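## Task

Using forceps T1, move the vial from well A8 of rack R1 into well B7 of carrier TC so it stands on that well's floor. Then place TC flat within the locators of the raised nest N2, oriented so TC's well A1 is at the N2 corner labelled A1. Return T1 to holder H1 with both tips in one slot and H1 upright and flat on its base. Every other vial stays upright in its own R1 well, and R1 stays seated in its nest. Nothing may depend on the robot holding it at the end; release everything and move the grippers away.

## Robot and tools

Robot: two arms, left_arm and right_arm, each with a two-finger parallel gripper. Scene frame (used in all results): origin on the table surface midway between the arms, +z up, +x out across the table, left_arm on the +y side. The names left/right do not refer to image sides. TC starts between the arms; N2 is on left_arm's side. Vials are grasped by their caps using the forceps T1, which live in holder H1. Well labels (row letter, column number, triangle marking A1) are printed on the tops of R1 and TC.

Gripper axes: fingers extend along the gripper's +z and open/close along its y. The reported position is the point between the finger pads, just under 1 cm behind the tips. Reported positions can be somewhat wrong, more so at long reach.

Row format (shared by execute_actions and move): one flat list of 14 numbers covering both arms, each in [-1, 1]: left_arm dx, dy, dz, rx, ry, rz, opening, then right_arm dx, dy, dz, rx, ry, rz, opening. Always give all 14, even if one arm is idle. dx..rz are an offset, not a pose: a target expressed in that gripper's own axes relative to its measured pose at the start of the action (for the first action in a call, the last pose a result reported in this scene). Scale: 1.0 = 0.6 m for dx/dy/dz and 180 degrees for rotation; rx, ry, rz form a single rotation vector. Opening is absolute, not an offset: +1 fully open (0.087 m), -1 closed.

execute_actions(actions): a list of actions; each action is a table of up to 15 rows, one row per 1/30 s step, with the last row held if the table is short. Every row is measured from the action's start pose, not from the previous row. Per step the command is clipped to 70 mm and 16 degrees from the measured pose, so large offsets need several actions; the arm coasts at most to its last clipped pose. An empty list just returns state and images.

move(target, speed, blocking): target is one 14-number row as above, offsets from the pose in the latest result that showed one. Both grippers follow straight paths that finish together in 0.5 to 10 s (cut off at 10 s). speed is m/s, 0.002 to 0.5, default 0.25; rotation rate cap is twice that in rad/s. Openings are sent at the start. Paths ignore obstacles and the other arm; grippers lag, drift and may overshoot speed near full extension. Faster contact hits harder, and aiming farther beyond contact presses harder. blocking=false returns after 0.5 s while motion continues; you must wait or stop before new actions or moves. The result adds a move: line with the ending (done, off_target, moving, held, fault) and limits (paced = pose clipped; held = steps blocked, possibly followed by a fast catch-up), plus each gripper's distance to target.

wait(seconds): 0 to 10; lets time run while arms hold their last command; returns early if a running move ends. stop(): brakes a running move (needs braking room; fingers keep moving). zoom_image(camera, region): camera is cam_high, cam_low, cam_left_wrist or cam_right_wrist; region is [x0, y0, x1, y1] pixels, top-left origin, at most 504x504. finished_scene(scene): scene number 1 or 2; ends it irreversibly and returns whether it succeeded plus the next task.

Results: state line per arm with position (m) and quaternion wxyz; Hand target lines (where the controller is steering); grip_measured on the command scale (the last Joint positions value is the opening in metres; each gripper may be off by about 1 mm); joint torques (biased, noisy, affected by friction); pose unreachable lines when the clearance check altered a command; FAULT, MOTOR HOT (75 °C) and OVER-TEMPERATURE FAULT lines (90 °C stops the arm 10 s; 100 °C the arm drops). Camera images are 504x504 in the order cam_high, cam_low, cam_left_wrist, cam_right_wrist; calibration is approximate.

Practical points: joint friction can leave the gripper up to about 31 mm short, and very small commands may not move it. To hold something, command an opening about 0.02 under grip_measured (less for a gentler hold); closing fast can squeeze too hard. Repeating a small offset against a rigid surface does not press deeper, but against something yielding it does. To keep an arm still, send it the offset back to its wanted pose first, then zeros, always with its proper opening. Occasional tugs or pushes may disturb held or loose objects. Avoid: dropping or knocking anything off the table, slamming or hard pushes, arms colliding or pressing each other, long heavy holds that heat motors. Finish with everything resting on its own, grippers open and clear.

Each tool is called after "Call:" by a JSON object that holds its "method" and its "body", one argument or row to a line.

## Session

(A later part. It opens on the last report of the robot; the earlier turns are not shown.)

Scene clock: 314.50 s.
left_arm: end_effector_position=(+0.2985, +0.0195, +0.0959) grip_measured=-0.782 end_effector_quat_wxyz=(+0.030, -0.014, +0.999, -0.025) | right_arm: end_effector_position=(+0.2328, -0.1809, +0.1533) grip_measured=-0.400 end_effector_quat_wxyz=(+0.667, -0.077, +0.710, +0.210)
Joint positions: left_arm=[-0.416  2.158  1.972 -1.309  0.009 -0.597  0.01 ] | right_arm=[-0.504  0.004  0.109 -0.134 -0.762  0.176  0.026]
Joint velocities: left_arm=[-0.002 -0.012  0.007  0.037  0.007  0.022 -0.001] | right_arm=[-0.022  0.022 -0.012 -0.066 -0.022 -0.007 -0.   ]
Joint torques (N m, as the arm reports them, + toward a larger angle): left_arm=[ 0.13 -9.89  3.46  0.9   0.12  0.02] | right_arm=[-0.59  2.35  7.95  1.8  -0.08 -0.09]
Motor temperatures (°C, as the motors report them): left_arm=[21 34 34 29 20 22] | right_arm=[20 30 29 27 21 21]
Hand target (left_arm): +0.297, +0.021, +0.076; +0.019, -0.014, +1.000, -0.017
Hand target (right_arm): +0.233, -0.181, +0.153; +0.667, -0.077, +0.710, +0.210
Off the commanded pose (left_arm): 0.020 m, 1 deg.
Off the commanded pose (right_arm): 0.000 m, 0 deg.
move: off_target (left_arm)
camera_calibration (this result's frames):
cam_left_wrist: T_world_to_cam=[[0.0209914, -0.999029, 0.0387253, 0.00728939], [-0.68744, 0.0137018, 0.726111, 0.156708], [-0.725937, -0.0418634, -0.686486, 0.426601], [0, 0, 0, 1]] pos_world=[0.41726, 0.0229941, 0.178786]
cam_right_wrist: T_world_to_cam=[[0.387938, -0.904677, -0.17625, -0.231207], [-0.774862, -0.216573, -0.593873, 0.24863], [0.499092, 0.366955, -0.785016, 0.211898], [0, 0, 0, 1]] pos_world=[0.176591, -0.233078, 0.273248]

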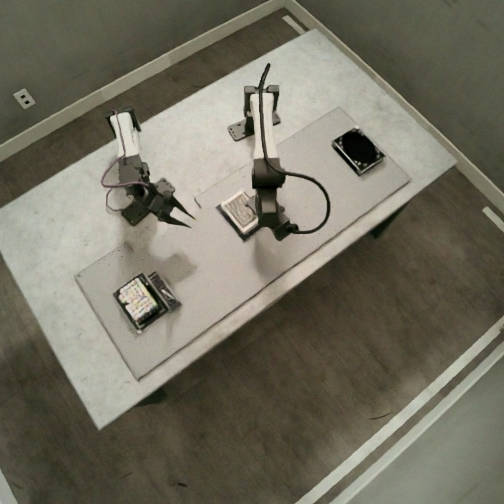

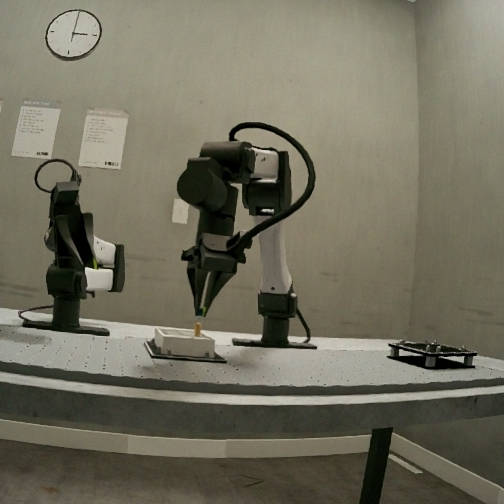

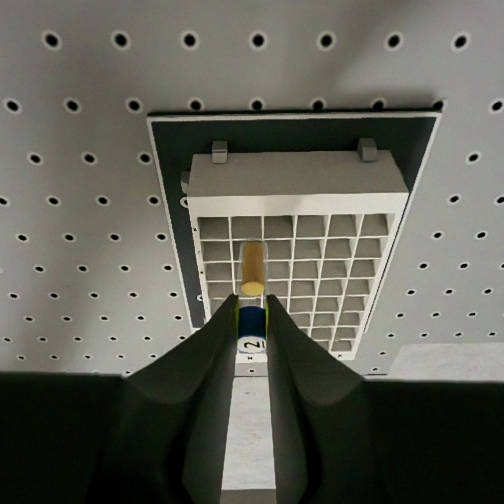

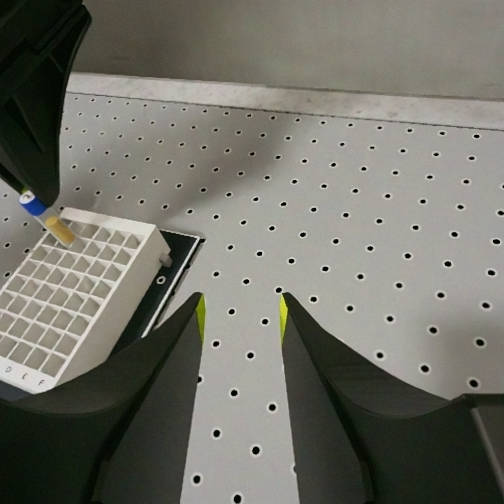

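On wall; needs +y 4mm, −x 4mm.

Call:
{"method": "move", "body": {
  "target": [0.009,0.01,-0.012,0,0,0,-0.81,0,0,0,0,0,0,-0.4],
  "speed": 0.02
}}

Call:
{"method": "move", "body": {
  "target": [0.006,0.004,0.05,0,0,0,-0.81,0,0,0,0,0,0,-0.4],
  "speed": 0.02
}}

Scene clock: 315.70 s.
left_arm: end_effector_position=(+0.2984, +0.0196, +0.1047) grip_measured=-0.782 end_effector_quat_wxyz=(+0.038, -0.014, +0.999, -0.031) | right_arm: end_effector_position=(+0.2328, -0.1809, +0.1533) grip_measured=-0.400 end_effector_quat_wxyz=(+0.667, -0.077, +0.710, +0.210)
Joint positions: left_arm=[-0.416  2.135  1.972 -1.31   0.009 -0.597  0.01 ] | right_arm=[-0.504  0.004  0.109 -0.134 -0.762  0.176  0.026]
Joint velocities: left_arm=[ 0.012  0.012 -0.017 -0.037 -0.007 -0.022 -0.   ] | right_arm=[-0.002 -0.007  0.007  0.007 -0.051  0.037 -0.001]
Joint torques (N m, as the arm reports them, + toward a larger angle): left_arm=[  0.41 -12.46   4.64   0.62   0.11   0.08] | right_arm=[-0.44  2.35  7.87  1.82 -0.07 -0.06]
Motor temperatures (°C, as the motors report them): left_arm=[21 34 33 29 20 22] | right_arm=[20 30 29 27 21 21]
Hand target (left_arm): +0.292, +0.026, +0.102; +0.029, -0.014, +0.999, -0.025
Hand target (right_arm): +0.233, -0.181, +0.153; +0.667, -0.077, +0.710, +0.210
Off the commanded pose (left_arm): 0.009 m, 1 deg.
Off the commanded pose (right_arm): 0.000 m, 0 deg.
move: done
camera_calibration (this result's frames):
cam_left_wrist: T_world_to_cam=[[0.0201879, -0.998515, 0.0506023, 0.00598091], [-0.70039, 0.021994, 0.713422, 0.155314], [-0.713475, -0.0498438, -0.698905, 0.430319], [0, 0, 0, 1]] pos_world=[0.415682, 0.0240048, 0.189646]
cam_right_wrist: T_world_to_cam=[[0.387938, -0.904677, -0.17625, -0.231207], [-0.774862, -0.216573, -0.593873, 0.24863], [0.499092, 0.366955, -0.785016, 0.211898], [0, 0, 0, 1]] pos_world=[0.176591, -0.233078, 0.273248]

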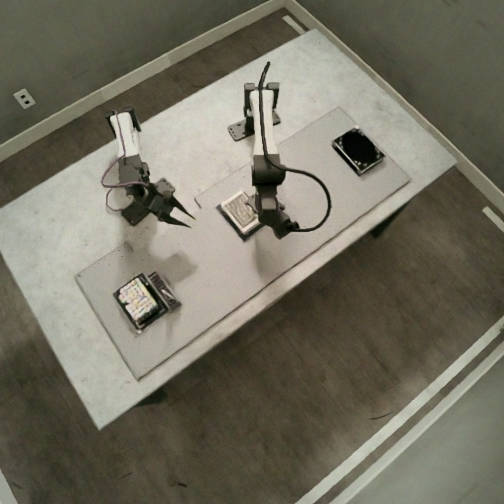

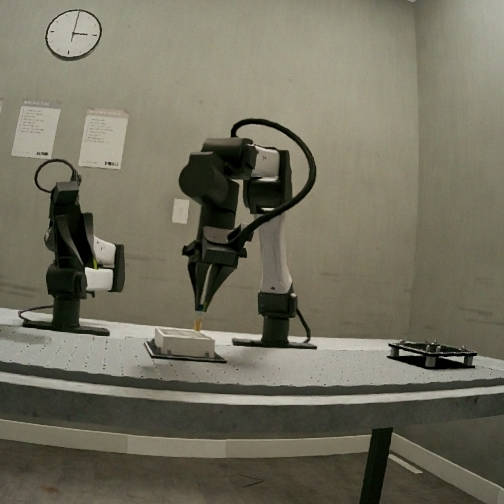

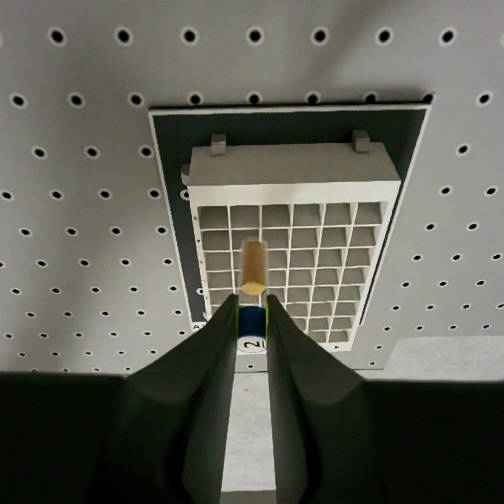

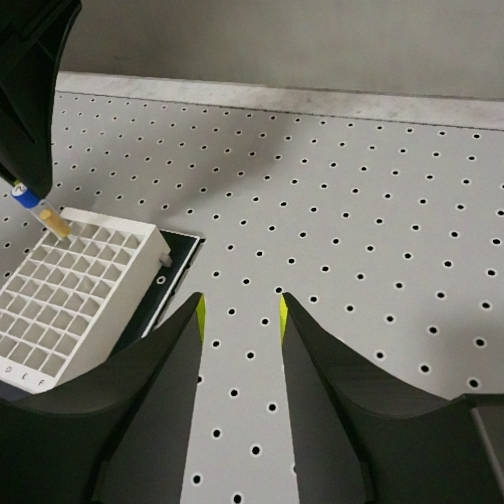

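Scene clock: 317.43 s.
left_arm: end_effector_position=(+0.2997, +0.0188, +0.0960) grip_measured=-0.782 end_effector_quat_wxyz=(+0.052, -0.014, +0.998, -0.040) | right_arm: end_effector_position=(+0.2328, -0.1809, +0.1533) grip_measured=-0.400 end_effector_quat_wxyz=(+0.667, -0.077, +0.710, +0.210)
Joint positions: left_arm=[-0.416  2.102  1.887 -1.225  0.009 -0.597  0.01 ] | right_arm=[-0.504  0.004  0.109 -0.134 -0.762  0.176  0.026]
Joint velocities: left_arm=[-0.017 -0.012  0.002 -0.007 -0.022  0.066  0.001] | right_arm=[-0.007  0.007 -0.012 -0.051 -0.007 -0.037  0.001]
Joint torques (N m, as the arm reports them, + toward a larger angle): left_arm=[ 0.06 -9.45  3.68  1.    0.14  0.03] | right_arm=[-0.57  2.37  7.9   1.85 -0.09 -0.08]
Motor temperatures (°C, as the motors report them): left_arm=[21 35 33 29 20 22] | right_arm=[20 30 29 27 21 21]
Hand target (left_arm): +0.297, +0.021, +0.075; +0.038, -0.014, +0.999, -0.031
Hand target (right_arm): +0.233, -0.181, +0.153; +0.667, -0.077, +0.710, +0.210
Off the commanded pose (left_arm): 0.022 m, 2 deg.
Off the commanded pose (right_arm): 0.000 m, 0 deg.
move: off_target (left_arm)
camera_calibration (this result's frames):
cam_left_wrist: T_world_to_cam=[[0.0185163, -0.997444, 0.0690063, 0.00427573], [-0.720046, 0.0345816, 0.693064, 0.170057], [-0.693679, -0.0625207, -0.717566, 0.421227], [0, 0, 0, 1]] pos_world=[0.414566, 0.0247194, 0.184103]
cam_right_wrist: T_world_to_cam=[[0.387938, -0.904677, -0.17625, -0.231207], [-0.774862, -0.216573, -0.593873, 0.24863], [0.499092, 0.366955, -0.785016, 0.211898], [0, 0, 0, 1]] pos_world=[0.176591, -0.233078, 0.273248]

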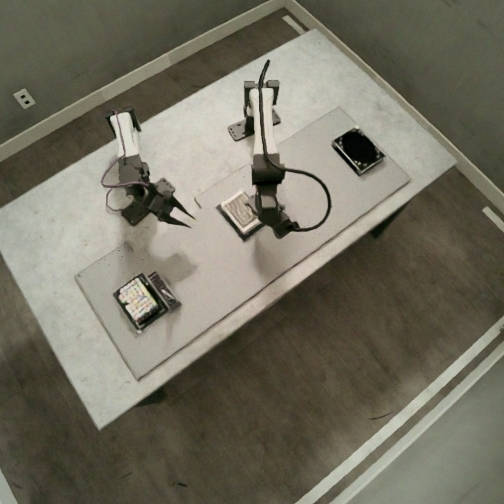

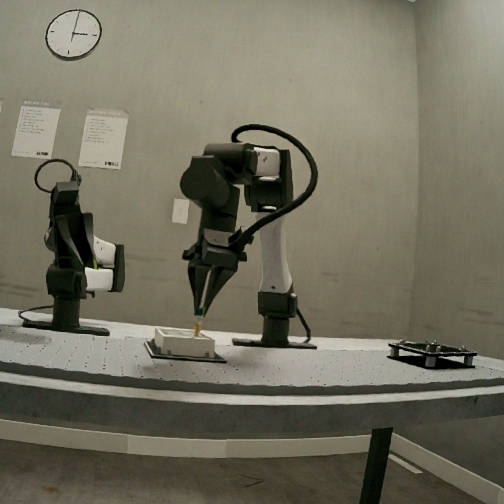

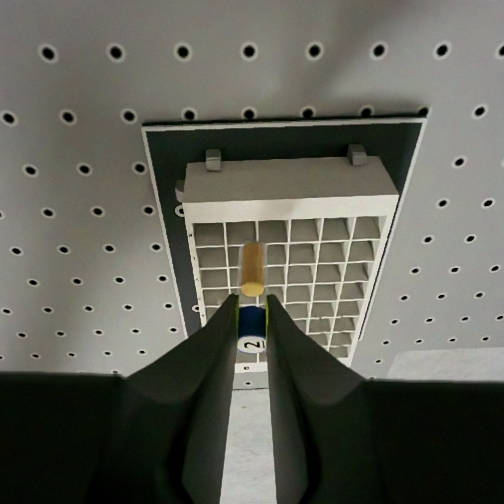

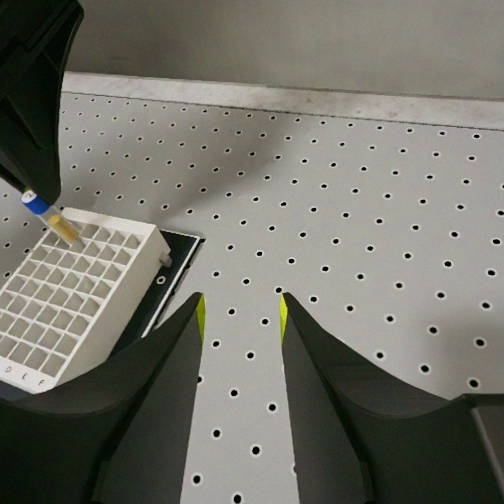

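Call:
{"method": "move", "body": {
  "target": [0.014,0.014,-0.015,-0.022,0.03,0,-0.81,0,0,0,0,0,0,-0.4],
  "speed": 0.02
}}

Scene clock: 320.97 s.
left_arm: end_effector_position=(+0.2895, +0.0254, +0.1114) grip_measured=-0.782 end_effector_quat_wxyz=(+0.017, -0.014, +1.000, -0.017) | right_arm: end_effector_position=(+0.2328, -0.1809, +0.1533) grip_measured=-0.400 end_effector_quat_wxyz=(+0.667, -0.077, +0.710, +0.210)
Joint positions: left_arm=[-0.416  2.148  2.017 -1.392  0.009 -0.597  0.01 ] | right_arm=[-0.504  0.004  0.109 -0.134 -0.762  0.176  0.026]
Joint velocities: left_arm=[-0.002 -0.002 -0.017 -0.037  0.037  0.051 -0.001] | right_arm=[-0.017 -0.002 -0.002 -0.007 -0.066 -0.007  0.   ]
Joint torques (N m, as the arm reports them, + toward a larger angle): left_arm=[ 0.29 -9.07  8.66  0.38  0.07  0.04] | right_arm=[-0.54  2.39  7.95  1.81 -0.07 -0.07]
Motor temperatures (°C, as the motors report them): left_arm=[21 35 33 29 20 22] | right_arm=[20 29 29 28 21 21]
Hand target (left_arm): +0.290, +0.028, +0.104; +0.005, -0.014, +1.000, -0.006
Hand target (right_arm): +0.233, -0.181, +0.153; +0.667, -0.077, +0.710, +0.210
Off the commanded pose (left_arm): 0.008 m, 2 deg.
Off the commanded pose (right_arm): 0.000 m, 0 deg.
move: done
camera_calibration (this result's frames):
cam_left_wrist: T_world_to_cam=[[0.0217677, -0.999525, 0.0218377, 0.0143561], [-0.669183, 0.00166176, 0.743096, 0.132375], [-0.742779, -0.0307889, -0.668828, 0.433584], [0, 0, 0, 1]] pos_world=[0.410327, 0.0274789, 0.191312]
cam_right_wrist: T_world_to_cam=[[0.387938, -0.904677, -0.17625, -0.231207], [-0.774862, -0.216573, -0.593873, 0.24863], [0.499092, 0.366955, -0.785016, 0.211898], [0, 0, 0, 1]] pos_world=[0.176591, -0.233078, 0.273248]

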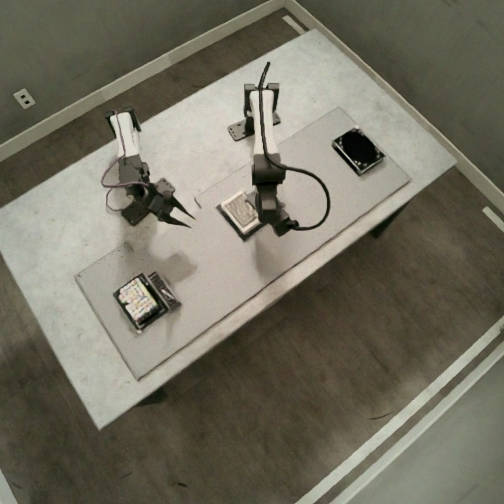

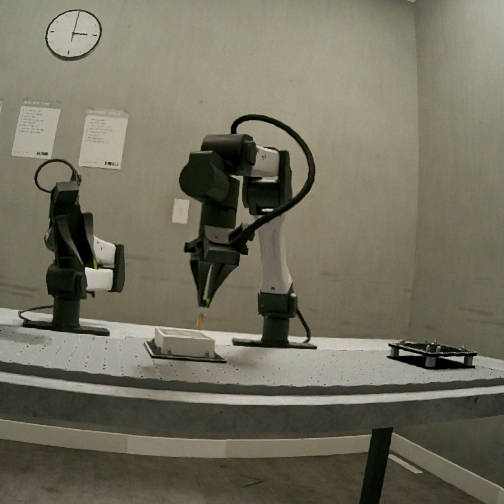

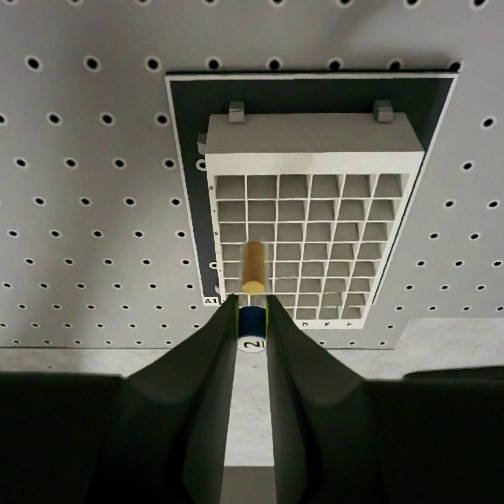

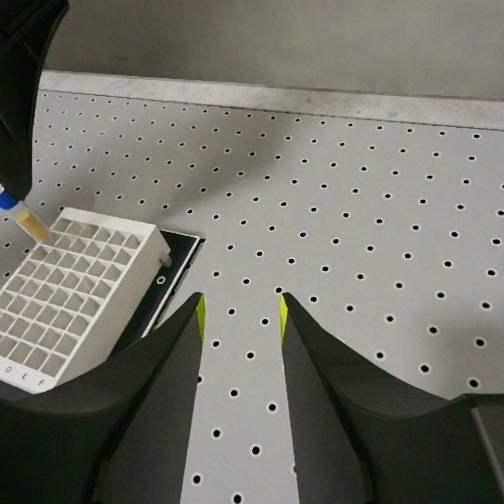

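Descent drifts +x,−y, which helps.

Call:
{"method": "move", "body": {
  "target": [-0.004,0,0.055,0,0,0,-0.81,0,0,0,0,0,0,-0.4],
  "speed": 0.02
}}

Scene clock: 323.17 s.
left_arm: end_effector_position=(+0.2953, +0.0219, +0.0958) grip_measured=-0.782 end_effector_quat_wxyz=(+0.029, -0.014, +0.999, -0.024) | right_arm: end_effector_position=(+0.2328, -0.1809, +0.1533) grip_measured=-0.400 end_effector_quat_wxyz=(+0.667, -0.077, +0.710, +0.210)
Joint positions: left_arm=[-0.416  2.142  1.948 -1.302  0.008 -0.597  0.01 ] | right_arm=[-0.504  0.004  0.109 -0.134 -0.762  0.176  0.026]
Joint velocities: left_arm=[ 0.012 -0.027  0.002  0.037 -0.051  0.007  0.   ] | right_arm=[ 0.007 -0.012 -0.002  0.007 -0.066 -0.081  0.   ]
Joint torques (N m, as the arm reports them, + toward a larger angle): left_arm=[  0.28 -10.15   3.54   0.85   0.13   0.08] | right_arm=[-0.42  2.31  7.86  1.84 -0.07 -0.05]
Motor temperatures (°C, as the motors report them): left_arm=[21 36 33 29 20 22] | right_arm=[20 29 29 28 21 21]
Hand target (left_arm): +0.293, +0.025, +0.079; +0.017, -0.014, +1.000, -0.017
Hand target (right_arm): +0.233, -0.181, +0.153; +0.667, -0.077, +0.710, +0.210
Off the commanded pose (left_arm): 0.018 m, 2 deg.
Off the commanded pose (right_arm): 0.000 m, 0 deg.
move: off_target (left_arm)
camera_calibration (this result's frames):
cam_left_wrist: T_world_to_cam=[[0.0211599, -0.999129, 0.0359763, 0.00991499], [-0.686404, 0.0116453, 0.727127, 0.154289], [-0.726912, -0.0400802, -0.68556, 0.424435], [0, 0, 0, 1]] pos_world=[0.414222, 0.0251211, 0.178431]
cam_right_wrist: T_world_to_cam=[[0.387938, -0.904677, -0.17625, -0.231207], [-0.774862, -0.216573, -0.593873, 0.24863], [0.499092, 0.366955, -0.785016, 0.211898], [0, 0, 0, 1]] pos_world=[0.176591, -0.233078, 0.273248]

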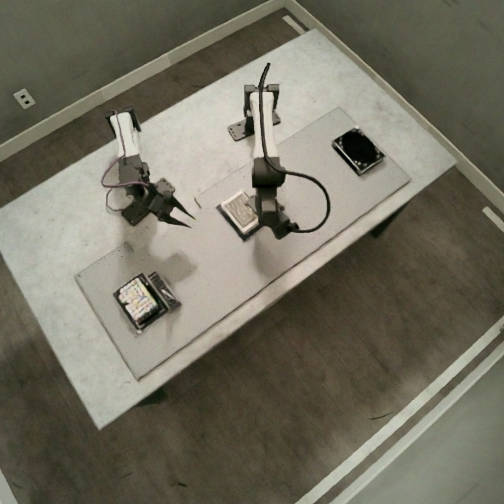

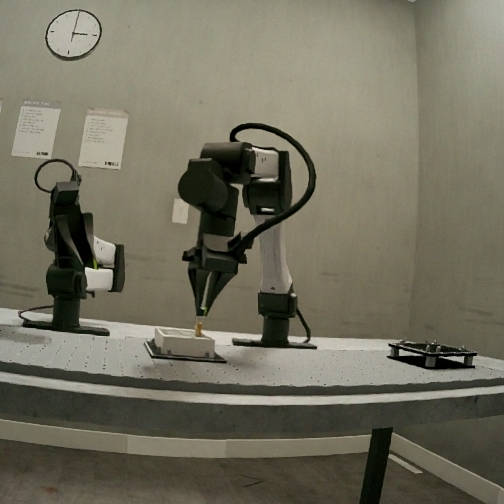

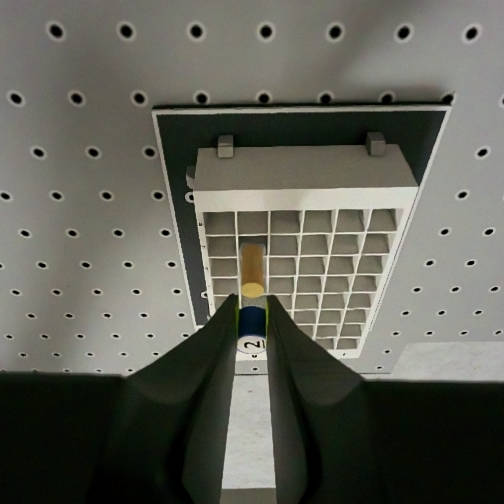

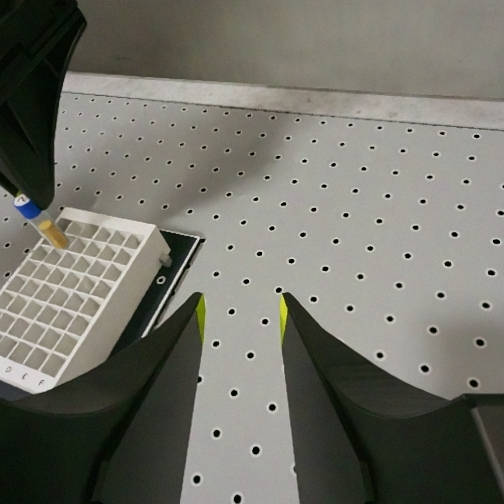

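Call:
{"method": "zoom_image", "body": {
  "camera": "cam_left_wrist",
  "region": [190,190,320,320]
}}

Call:
{"method": "zoom_image", "body": {
  "camera": "cam_right_wrist",
  "region": [0,180,130,310]
}}

Region (190, 190, 320, 320) of cam_left_wrist's 504x504 image, scaled by 3.877, with more detail than that image has.

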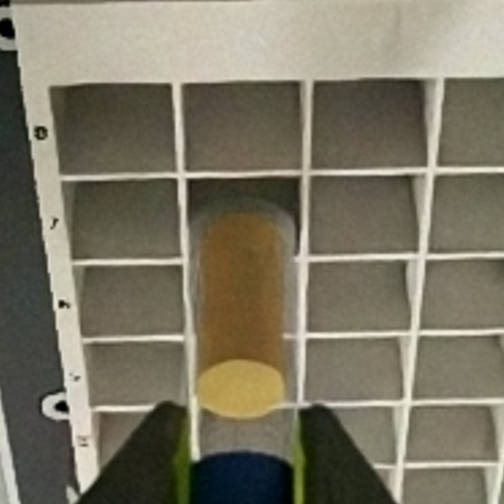

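Region (0, 180, 130, 310) of cam_right_wrist's 504x504 image, scaled by 3.877, with more detail than that image has.

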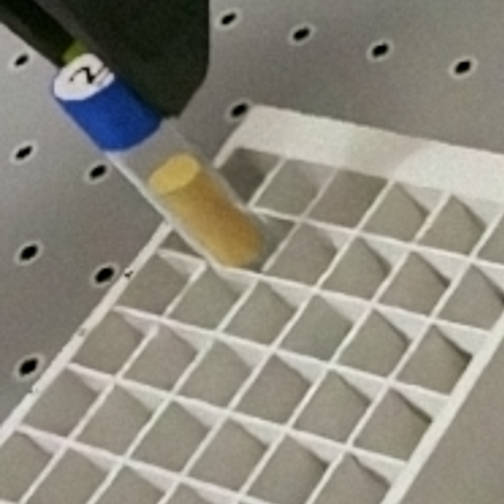

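On 6/7 wall; slide +x ~3mm while pressing.

Call:
{"method": "move", "body": {
  "target": [-0.008,0.003,0.03,0,0,0,-0.81,0,0,0,0,0,0,-0.4],
  "speed": 0.01
}}

Scene clock: 326.50 s.
left_arm: end_effector_position=(+0.3025, +0.0176, +0.0922) grip_measured=-0.810 end_effector_quat_wxyz=(+0.044, -0.012, +0.998, -0.033) | right_arm: end_effector_position=(+0.2328, -0.1809, +0.1533) grip_measured=-0.400 end_effector_quat_wxyz=(+0.667, -0.077, +0.710, +0.210)
Joint positions: left_arm=[-0.416  2.14   1.931 -1.252  0.007 -0.593  0.008] | right_arm=[-0.504  0.004  0.109 -0.134 -0.762  0.176  0.026]
Joint velocities: left_arm=[-0.002  0.022 -0.002  0.066 -0.066 -0.037  0.   ] | right_arm=[ 0.007  0.002 -0.007  0.139 -0.051  0.022 -0.001]
Joint torques (N m, as the arm reports them, + toward a larger angle): left_arm=[ 0.91 -9.9   5.52  0.63  0.14  0.1 ] | right_arm=[-0.71  2.39  7.82  1.81 -0.07 -0.09]
Motor temperatures (°C, as the motors report them): left_arm=[21 37 33 28 20 22] | right_arm=[20 29 29 28 21 21]
Hand target (left_arm): +0.301, +0.023, +0.078; +0.029, -0.014, +0.999, -0.024
Hand target (right_arm): +0.233, -0.181, +0.153; +0.667, -0.077, +0.710, +0.210
Off the commanded pose (left_arm): 0.015 m, 2 deg.
Off the commanded pose (right_arm): 0.000 m, 0 deg.
move: off_target (left_arm)
camera_calibration (this result's frames):
cam_left_wrist: T_world_to_cam=[[0.0156721, -0.99838, 0.0547019, 0.00553667], [-0.708188, 0.0275373, 0.705487, 0.170139], [-0.70585, -0.0497957, -0.706609, 0.422824], [0, 0, 0, 1]] pos_world=[0.418854, 0.0218973, 0.178437]
cam_right_wrist: T_world_to_cam=[[0.387938, -0.904677, -0.17625, -0.231207], [-0.774862, -0.216573, -0.593873, 0.24863], [0.499092, 0.366955, -0.785016, 0.211898], [0, 0, 0, 1]] pos_world=[0.176591, -0.233078, 0.273248]

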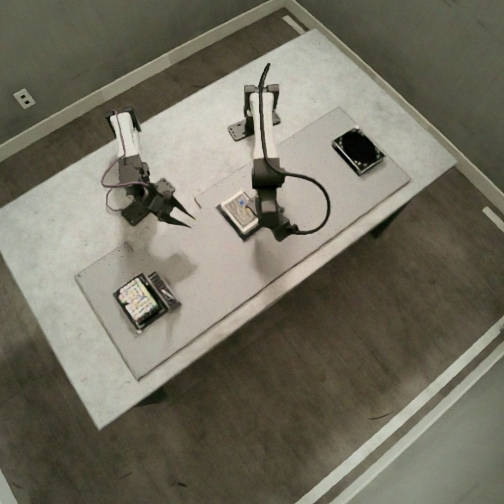

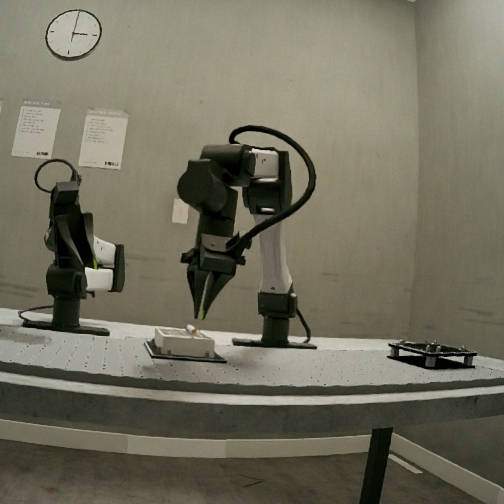

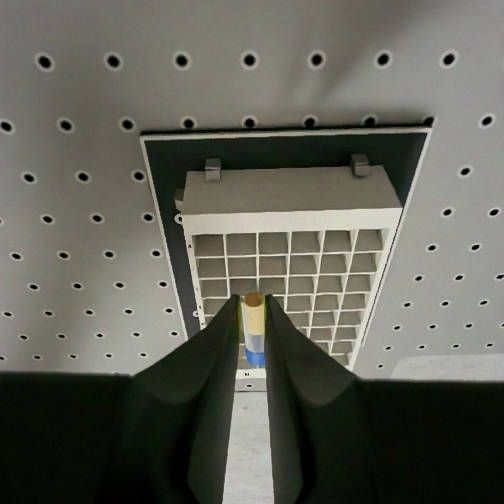

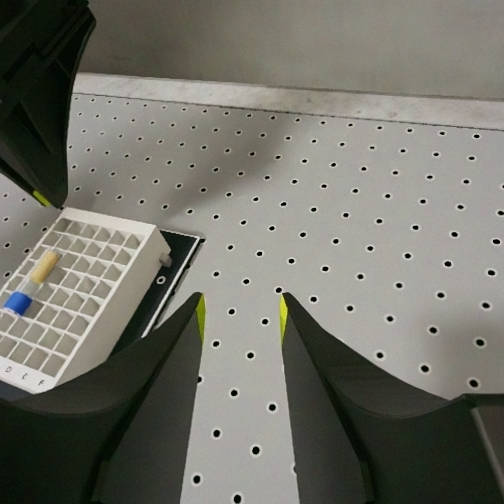

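Call:
{"method": "move", "body": {
  "target": [0.08,0,0,-0.02,0.028,0,-0.5,0,0,0,0,0,0,-0.4],
  "speed": 0.05
}}

Call:
{"method": "move", "body": {
  "target": [0,0,0.03,0,0,0,-0.5,0,0,0,0,0,0,-0.4],
  "speed": 0.03
}}

Call:
{"method": "zoom_image", "body": {
  "camera": "cam_right_wrist",
  "region": [0,180,200,380]
}}

Scene clock: 328.63 s.
left_arm: end_effector_position=(+0.2646, +0.0144, +0.0863) grip_measured=-0.500 end_effector_quat_wxyz=(+0.007, -0.011, +1.000, -0.009) | right_arm: end_effector_position=(+0.2328, -0.1809, +0.1533) grip_measured=-0.400 end_effector_quat_wxyz=(+0.667, -0.077, +0.710, +0.210)
Joint positions: left_arm=[-0.472  2.106  1.849 -1.292  0.006 -0.649  0.022] | right_arm=[-0.504  0.004  0.109 -0.134 -0.762  0.176  0.026]
Joint velocities: left_arm=[-0.007 -0.002 -0.012 -0.037 -0.007 -0.022 -0.   ] | right_arm=[ 0.012  0.017  0.007  0.081 -0.037 -0.066  0.   ]
Joint torques (N m, as the arm reports them, + toward a larger angle): left_arm=[ -0.69 -12.05   5.23   0.37   0.07  -0.1 ] | right_arm=[-0.44  2.24  7.89  1.89 -0.12 -0.11]
Motor temperatures (°C, as the motors report them): left_arm=[21 37 33 28 20 22] | right_arm=[20 29 29 28 21 21]
Hand target (left_arm): +0.255, +0.017, +0.087; -0.000, -0.012, +1.000, -0.001
Hand target (right_arm): +0.233, -0.181, +0.153; +0.667, -0.077, +0.710, +0.210
Off the commanded pose (left_arm): 0.010 m, 1 deg.
Off the commanded pose (right_arm): 0.000 m, 0 deg.
move: done
camera_calibration (this result's frames):
cam_left_wrist: T_world_to_cam=[[0.0171647, -0.999833, 0.00632098, 0.00709533], [-0.653727, -0.00643902, 0.756703, 0.12925], [-0.756535, -0.0171208, -0.653729, 0.400075], [0, 0, 0, 1]] pos_world=[0.387043, 0.014776, 0.163691]
cam_right_wrist: T_world_to_cam=[[0.387938, -0.904677, -0.17625, -0.231207], [-0.774862, -0.216573, -0.593873, 0.24863], [0.499092, 0.366955, -0.785016, 0.211898], [0, 0, 0, 1]] pos_world=[0.176591, -0.233078, 0.273248]

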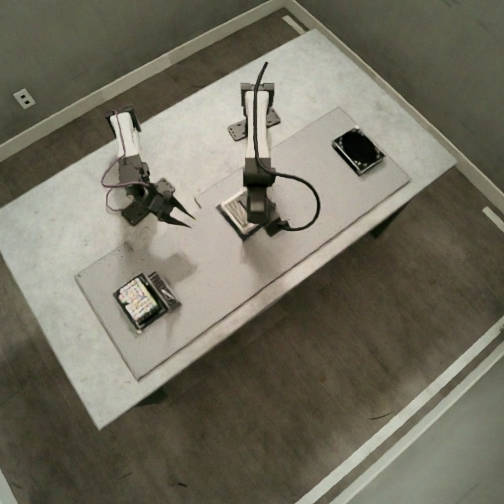

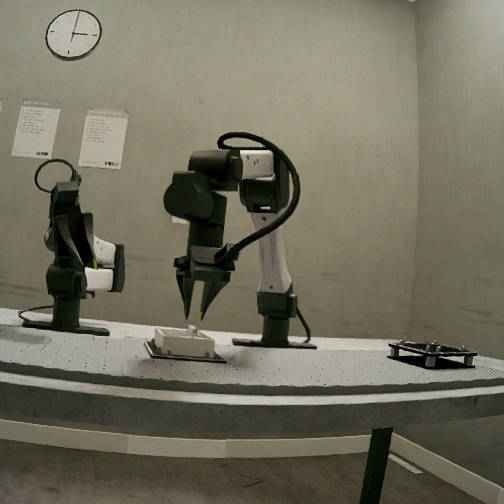

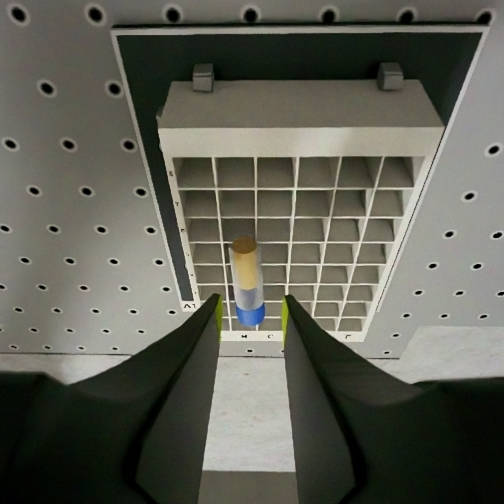

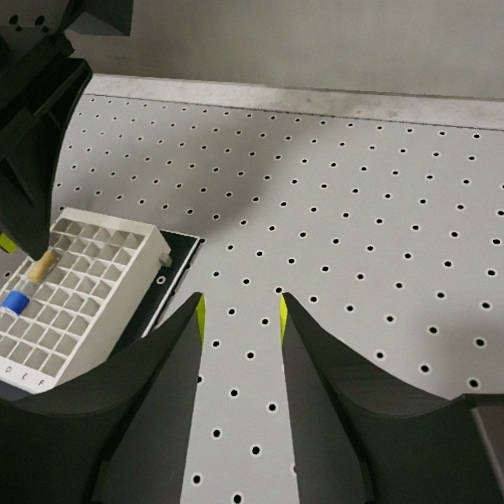

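Scene clock: 329.60 s.
left_arm: end_effector_position=(+0.2684, +0.0117, +0.0763) grip_measured=-0.500 end_effector_quat_wxyz=(+0.015, -0.011, +1.000, -0.015) | right_arm: end_effector_position=(+0.2328, -0.1809, +0.1533) grip_measured=-0.400 end_effector_quat_wxyz=(+0.667, -0.077, +0.710, +0.210)
Joint positions: left_arm=[-0.472  2.106  1.812 -1.234  0.006 -0.649  0.022] | right_arm=[-0.504  0.004  0.109 -0.134 -0.762  0.176  0.026]
Joint velocities: left_arm=[ 0.007 -0.002 -0.002 -0.037 -0.037  0.007  0.001] | right_arm=[-0.022 -0.002  0.007 -0.051 -0.007 -0.007 -0.001]
Joint torques (N m, as the arm reports them, + toward a larger angle): left_arm=[ -0.01 -10.44   5.32   0.59   0.14   0.06] | right_arm=[-0.44  2.37  7.86  1.83 -0.09 -0.07]
Motor temperatures (°C, as the motors report them): left_arm=[21 38 33 28 20 22] | right_arm=[20 29 29 28 21 21]
Hand target (left_arm): +0.265, +0.014, +0.068; +0.007, -0.011, +1.000, -0.009
Hand target (right_arm): +0.233, -0.181, +0.153; +0.667, -0.077, +0.710, +0.210
Off the commanded pose (left_arm): 0.009 m, 1 deg.
Off the commanded pose (right_arm): 0.000 m, 0 deg.
move: done
camera_calibration (this result's frames):
cam_left_wrist: T_world_to_cam=[[0.0169618, -0.999686, 0.0184447, 0.00345163], [-0.666037, 0.0024617, 0.745914, 0.143276], [-0.745726, -0.0249369, -0.665786, 0.394541], [0, 0, 0, 1]] pos_world=[0.389587, 0.0129365, 0.155745]
cam_right_wrist: T_world_to_cam=[[0.387938, -0.904677, -0.17625, -0.231207], [-0.774862, -0.216573, -0.593873, 0.24863], [0.499092, 0.366955, -0.785016, 0.211898], [0, 0, 0, 1]] pos_world=[0.176591, -0.233078, 0.273248]

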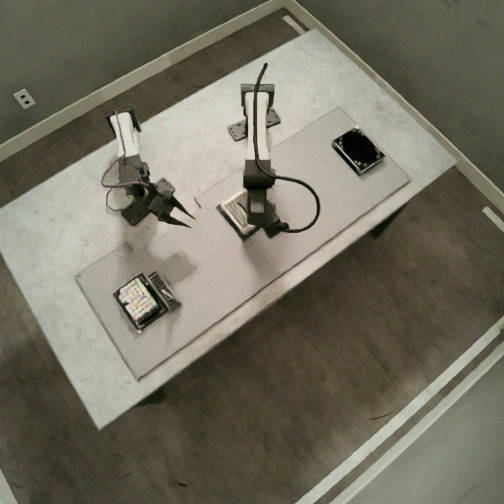

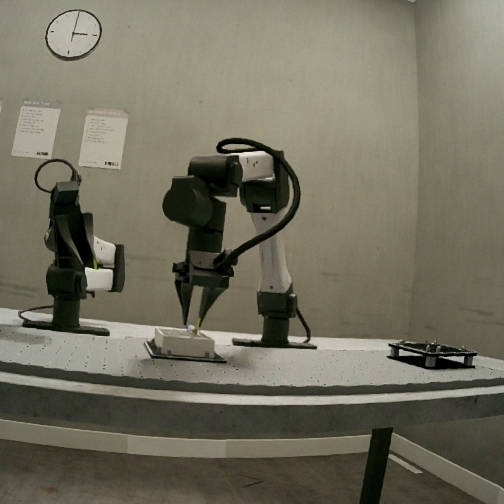

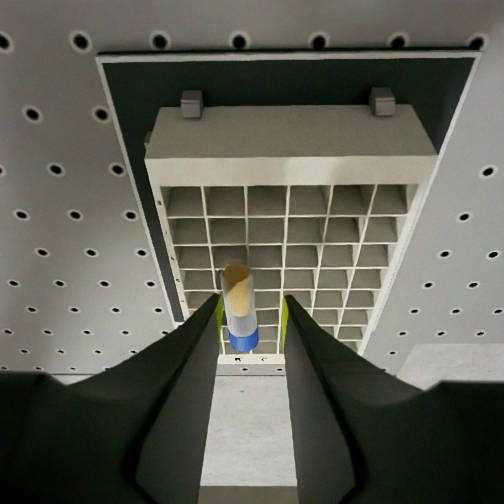

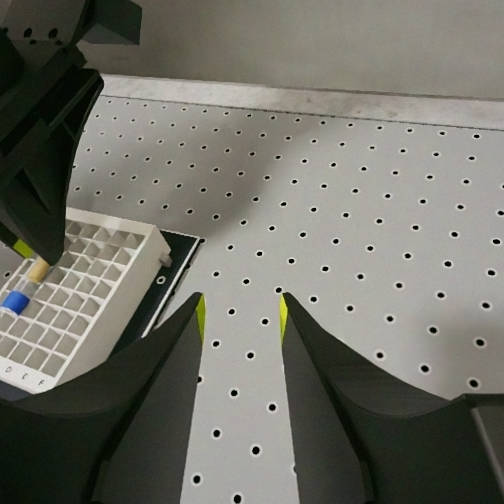

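Region (0, 180, 200, 380) of cam_right_wrist's 504x504 image, scaled by 2.520, with more detail than that image has.

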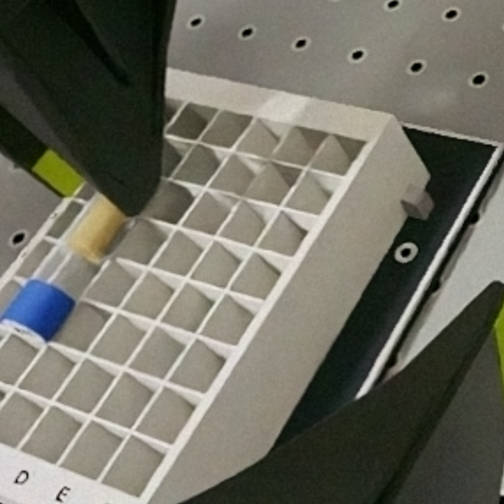

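Cap at col 3 → x≈0.238.

Call:
{"method": "move", "body": {
  "target": [0.062,0.008,0.008,0,0,0,-0.5,0,0,0,0,0,0,-0.4],
  "speed": 0.03
}}

Call:
{"method": "zoom_image", "body": {
  "camera": "cam_right_wrist",
  "region": [0,180,200,380]
}}

Scene clock: 331.60 s.
left_arm: end_effector_position=(+0.2364, +0.0172, +0.0694) grip_measured=-0.500 end_effector_quat_wxyz=(+0.012, -0.011, +1.000, -0.014) | right_arm: end_effector_position=(+0.2328, -0.1809, +0.1533) grip_measured=-0.400 end_effector_quat_wxyz=(+0.667, -0.077, +0.710, +0.210)
Joint positions: left_arm=[-0.509  1.997  1.621 -1.159  0.006 -0.684  0.022] | right_arm=[-0.504  0.004  0.109 -0.134 -0.762  0.176  0.026]
Joint velocities: left_arm=[-0.007 -0.012 -0.007 -0.022  0.066 -0.007 -0.001] | right_arm=[-0.002  0.002  0.002  0.022 -0.037 -0.037 -0.001]
Joint torques (N m, as the arm reports them, + toward a larger angle): left_arm=[ -0.73 -11.33   5.17   0.58   0.1   -0.08] | right_arm=[-0.45  2.5   7.79  1.87 -0.07 -0.07]
Motor temperatures (°C, as the motors report them): left_arm=[21 38 32 28 20 22] | right_arm=[20 29 29 28 21 21]
Hand target (left_arm): +0.231, +0.016, +0.069; +0.015, -0.011, +1.000, -0.014
Hand target (right_arm): +0.233, -0.181, +0.153; +0.667, -0.077, +0.710, +0.210
Off the commanded pose (left_arm): 0.005 m, 0 deg.
Off the commanded pose (right_arm): 0.000 m, 0 deg.
move: done
camera_calibration (this result's frames):
cam_left_wrist: T_world_to_cam=[[0.0155044, -0.999753, 0.0158997, 0.0101822], [-0.661856, 0.00165762, 0.749629, 0.125813], [-0.74947, -0.0221458, -0.661667, 0.366707], [0, 0, 0, 1]] pos_world=[0.357948, 0.0180921, 0.148163]
cam_right_wrist: T_world_to_cam=[[0.387938, -0.904677, -0.17625, -0.231207], [-0.774862, -0.216573, -0.593873, 0.24863], [0.499092, 0.366955, -0.785016, 0.211898], [0, 0, 0, 1]] pos_world=[0.176591, -0.233078, 0.273248]

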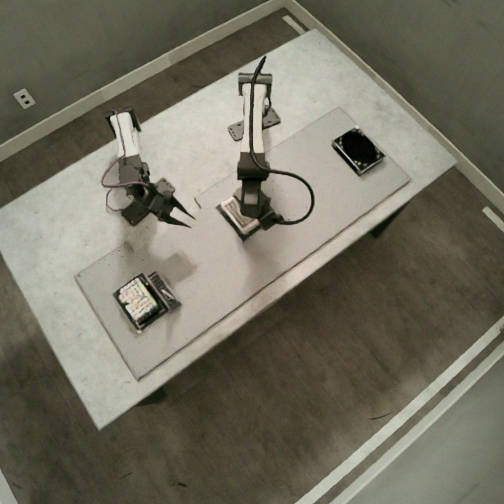

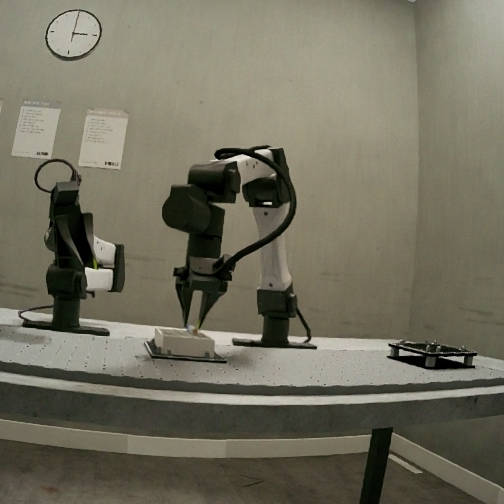

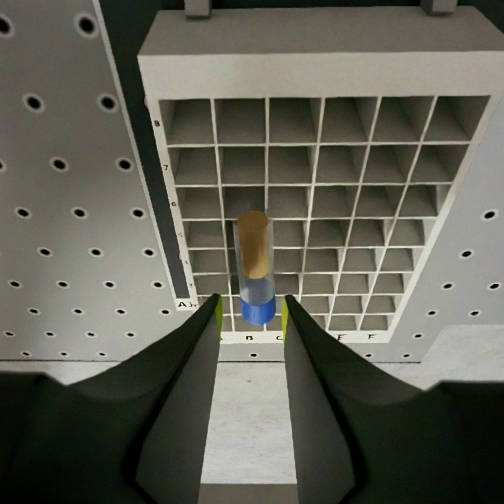

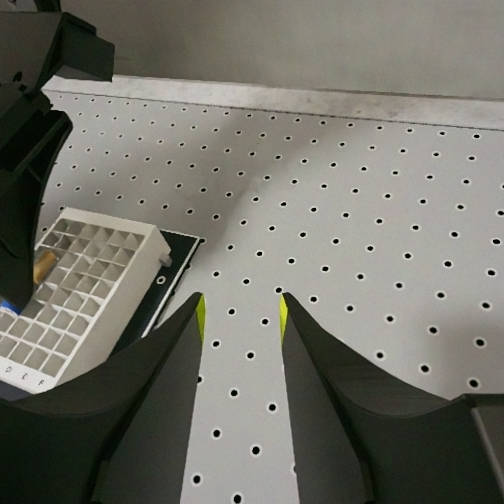

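Region (0, 180, 200, 380) of cam_right_wrist's 504x504 image, scaled by 2.520, with more detail than that image has.

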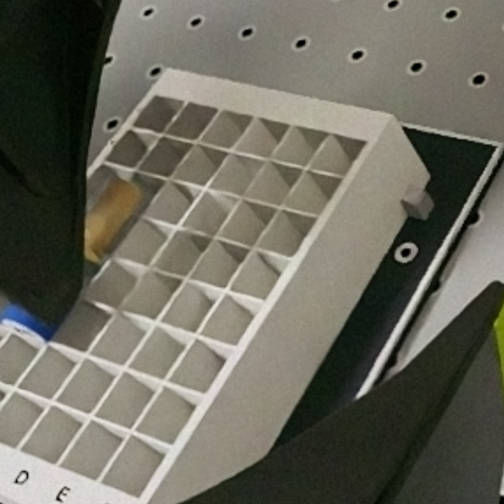

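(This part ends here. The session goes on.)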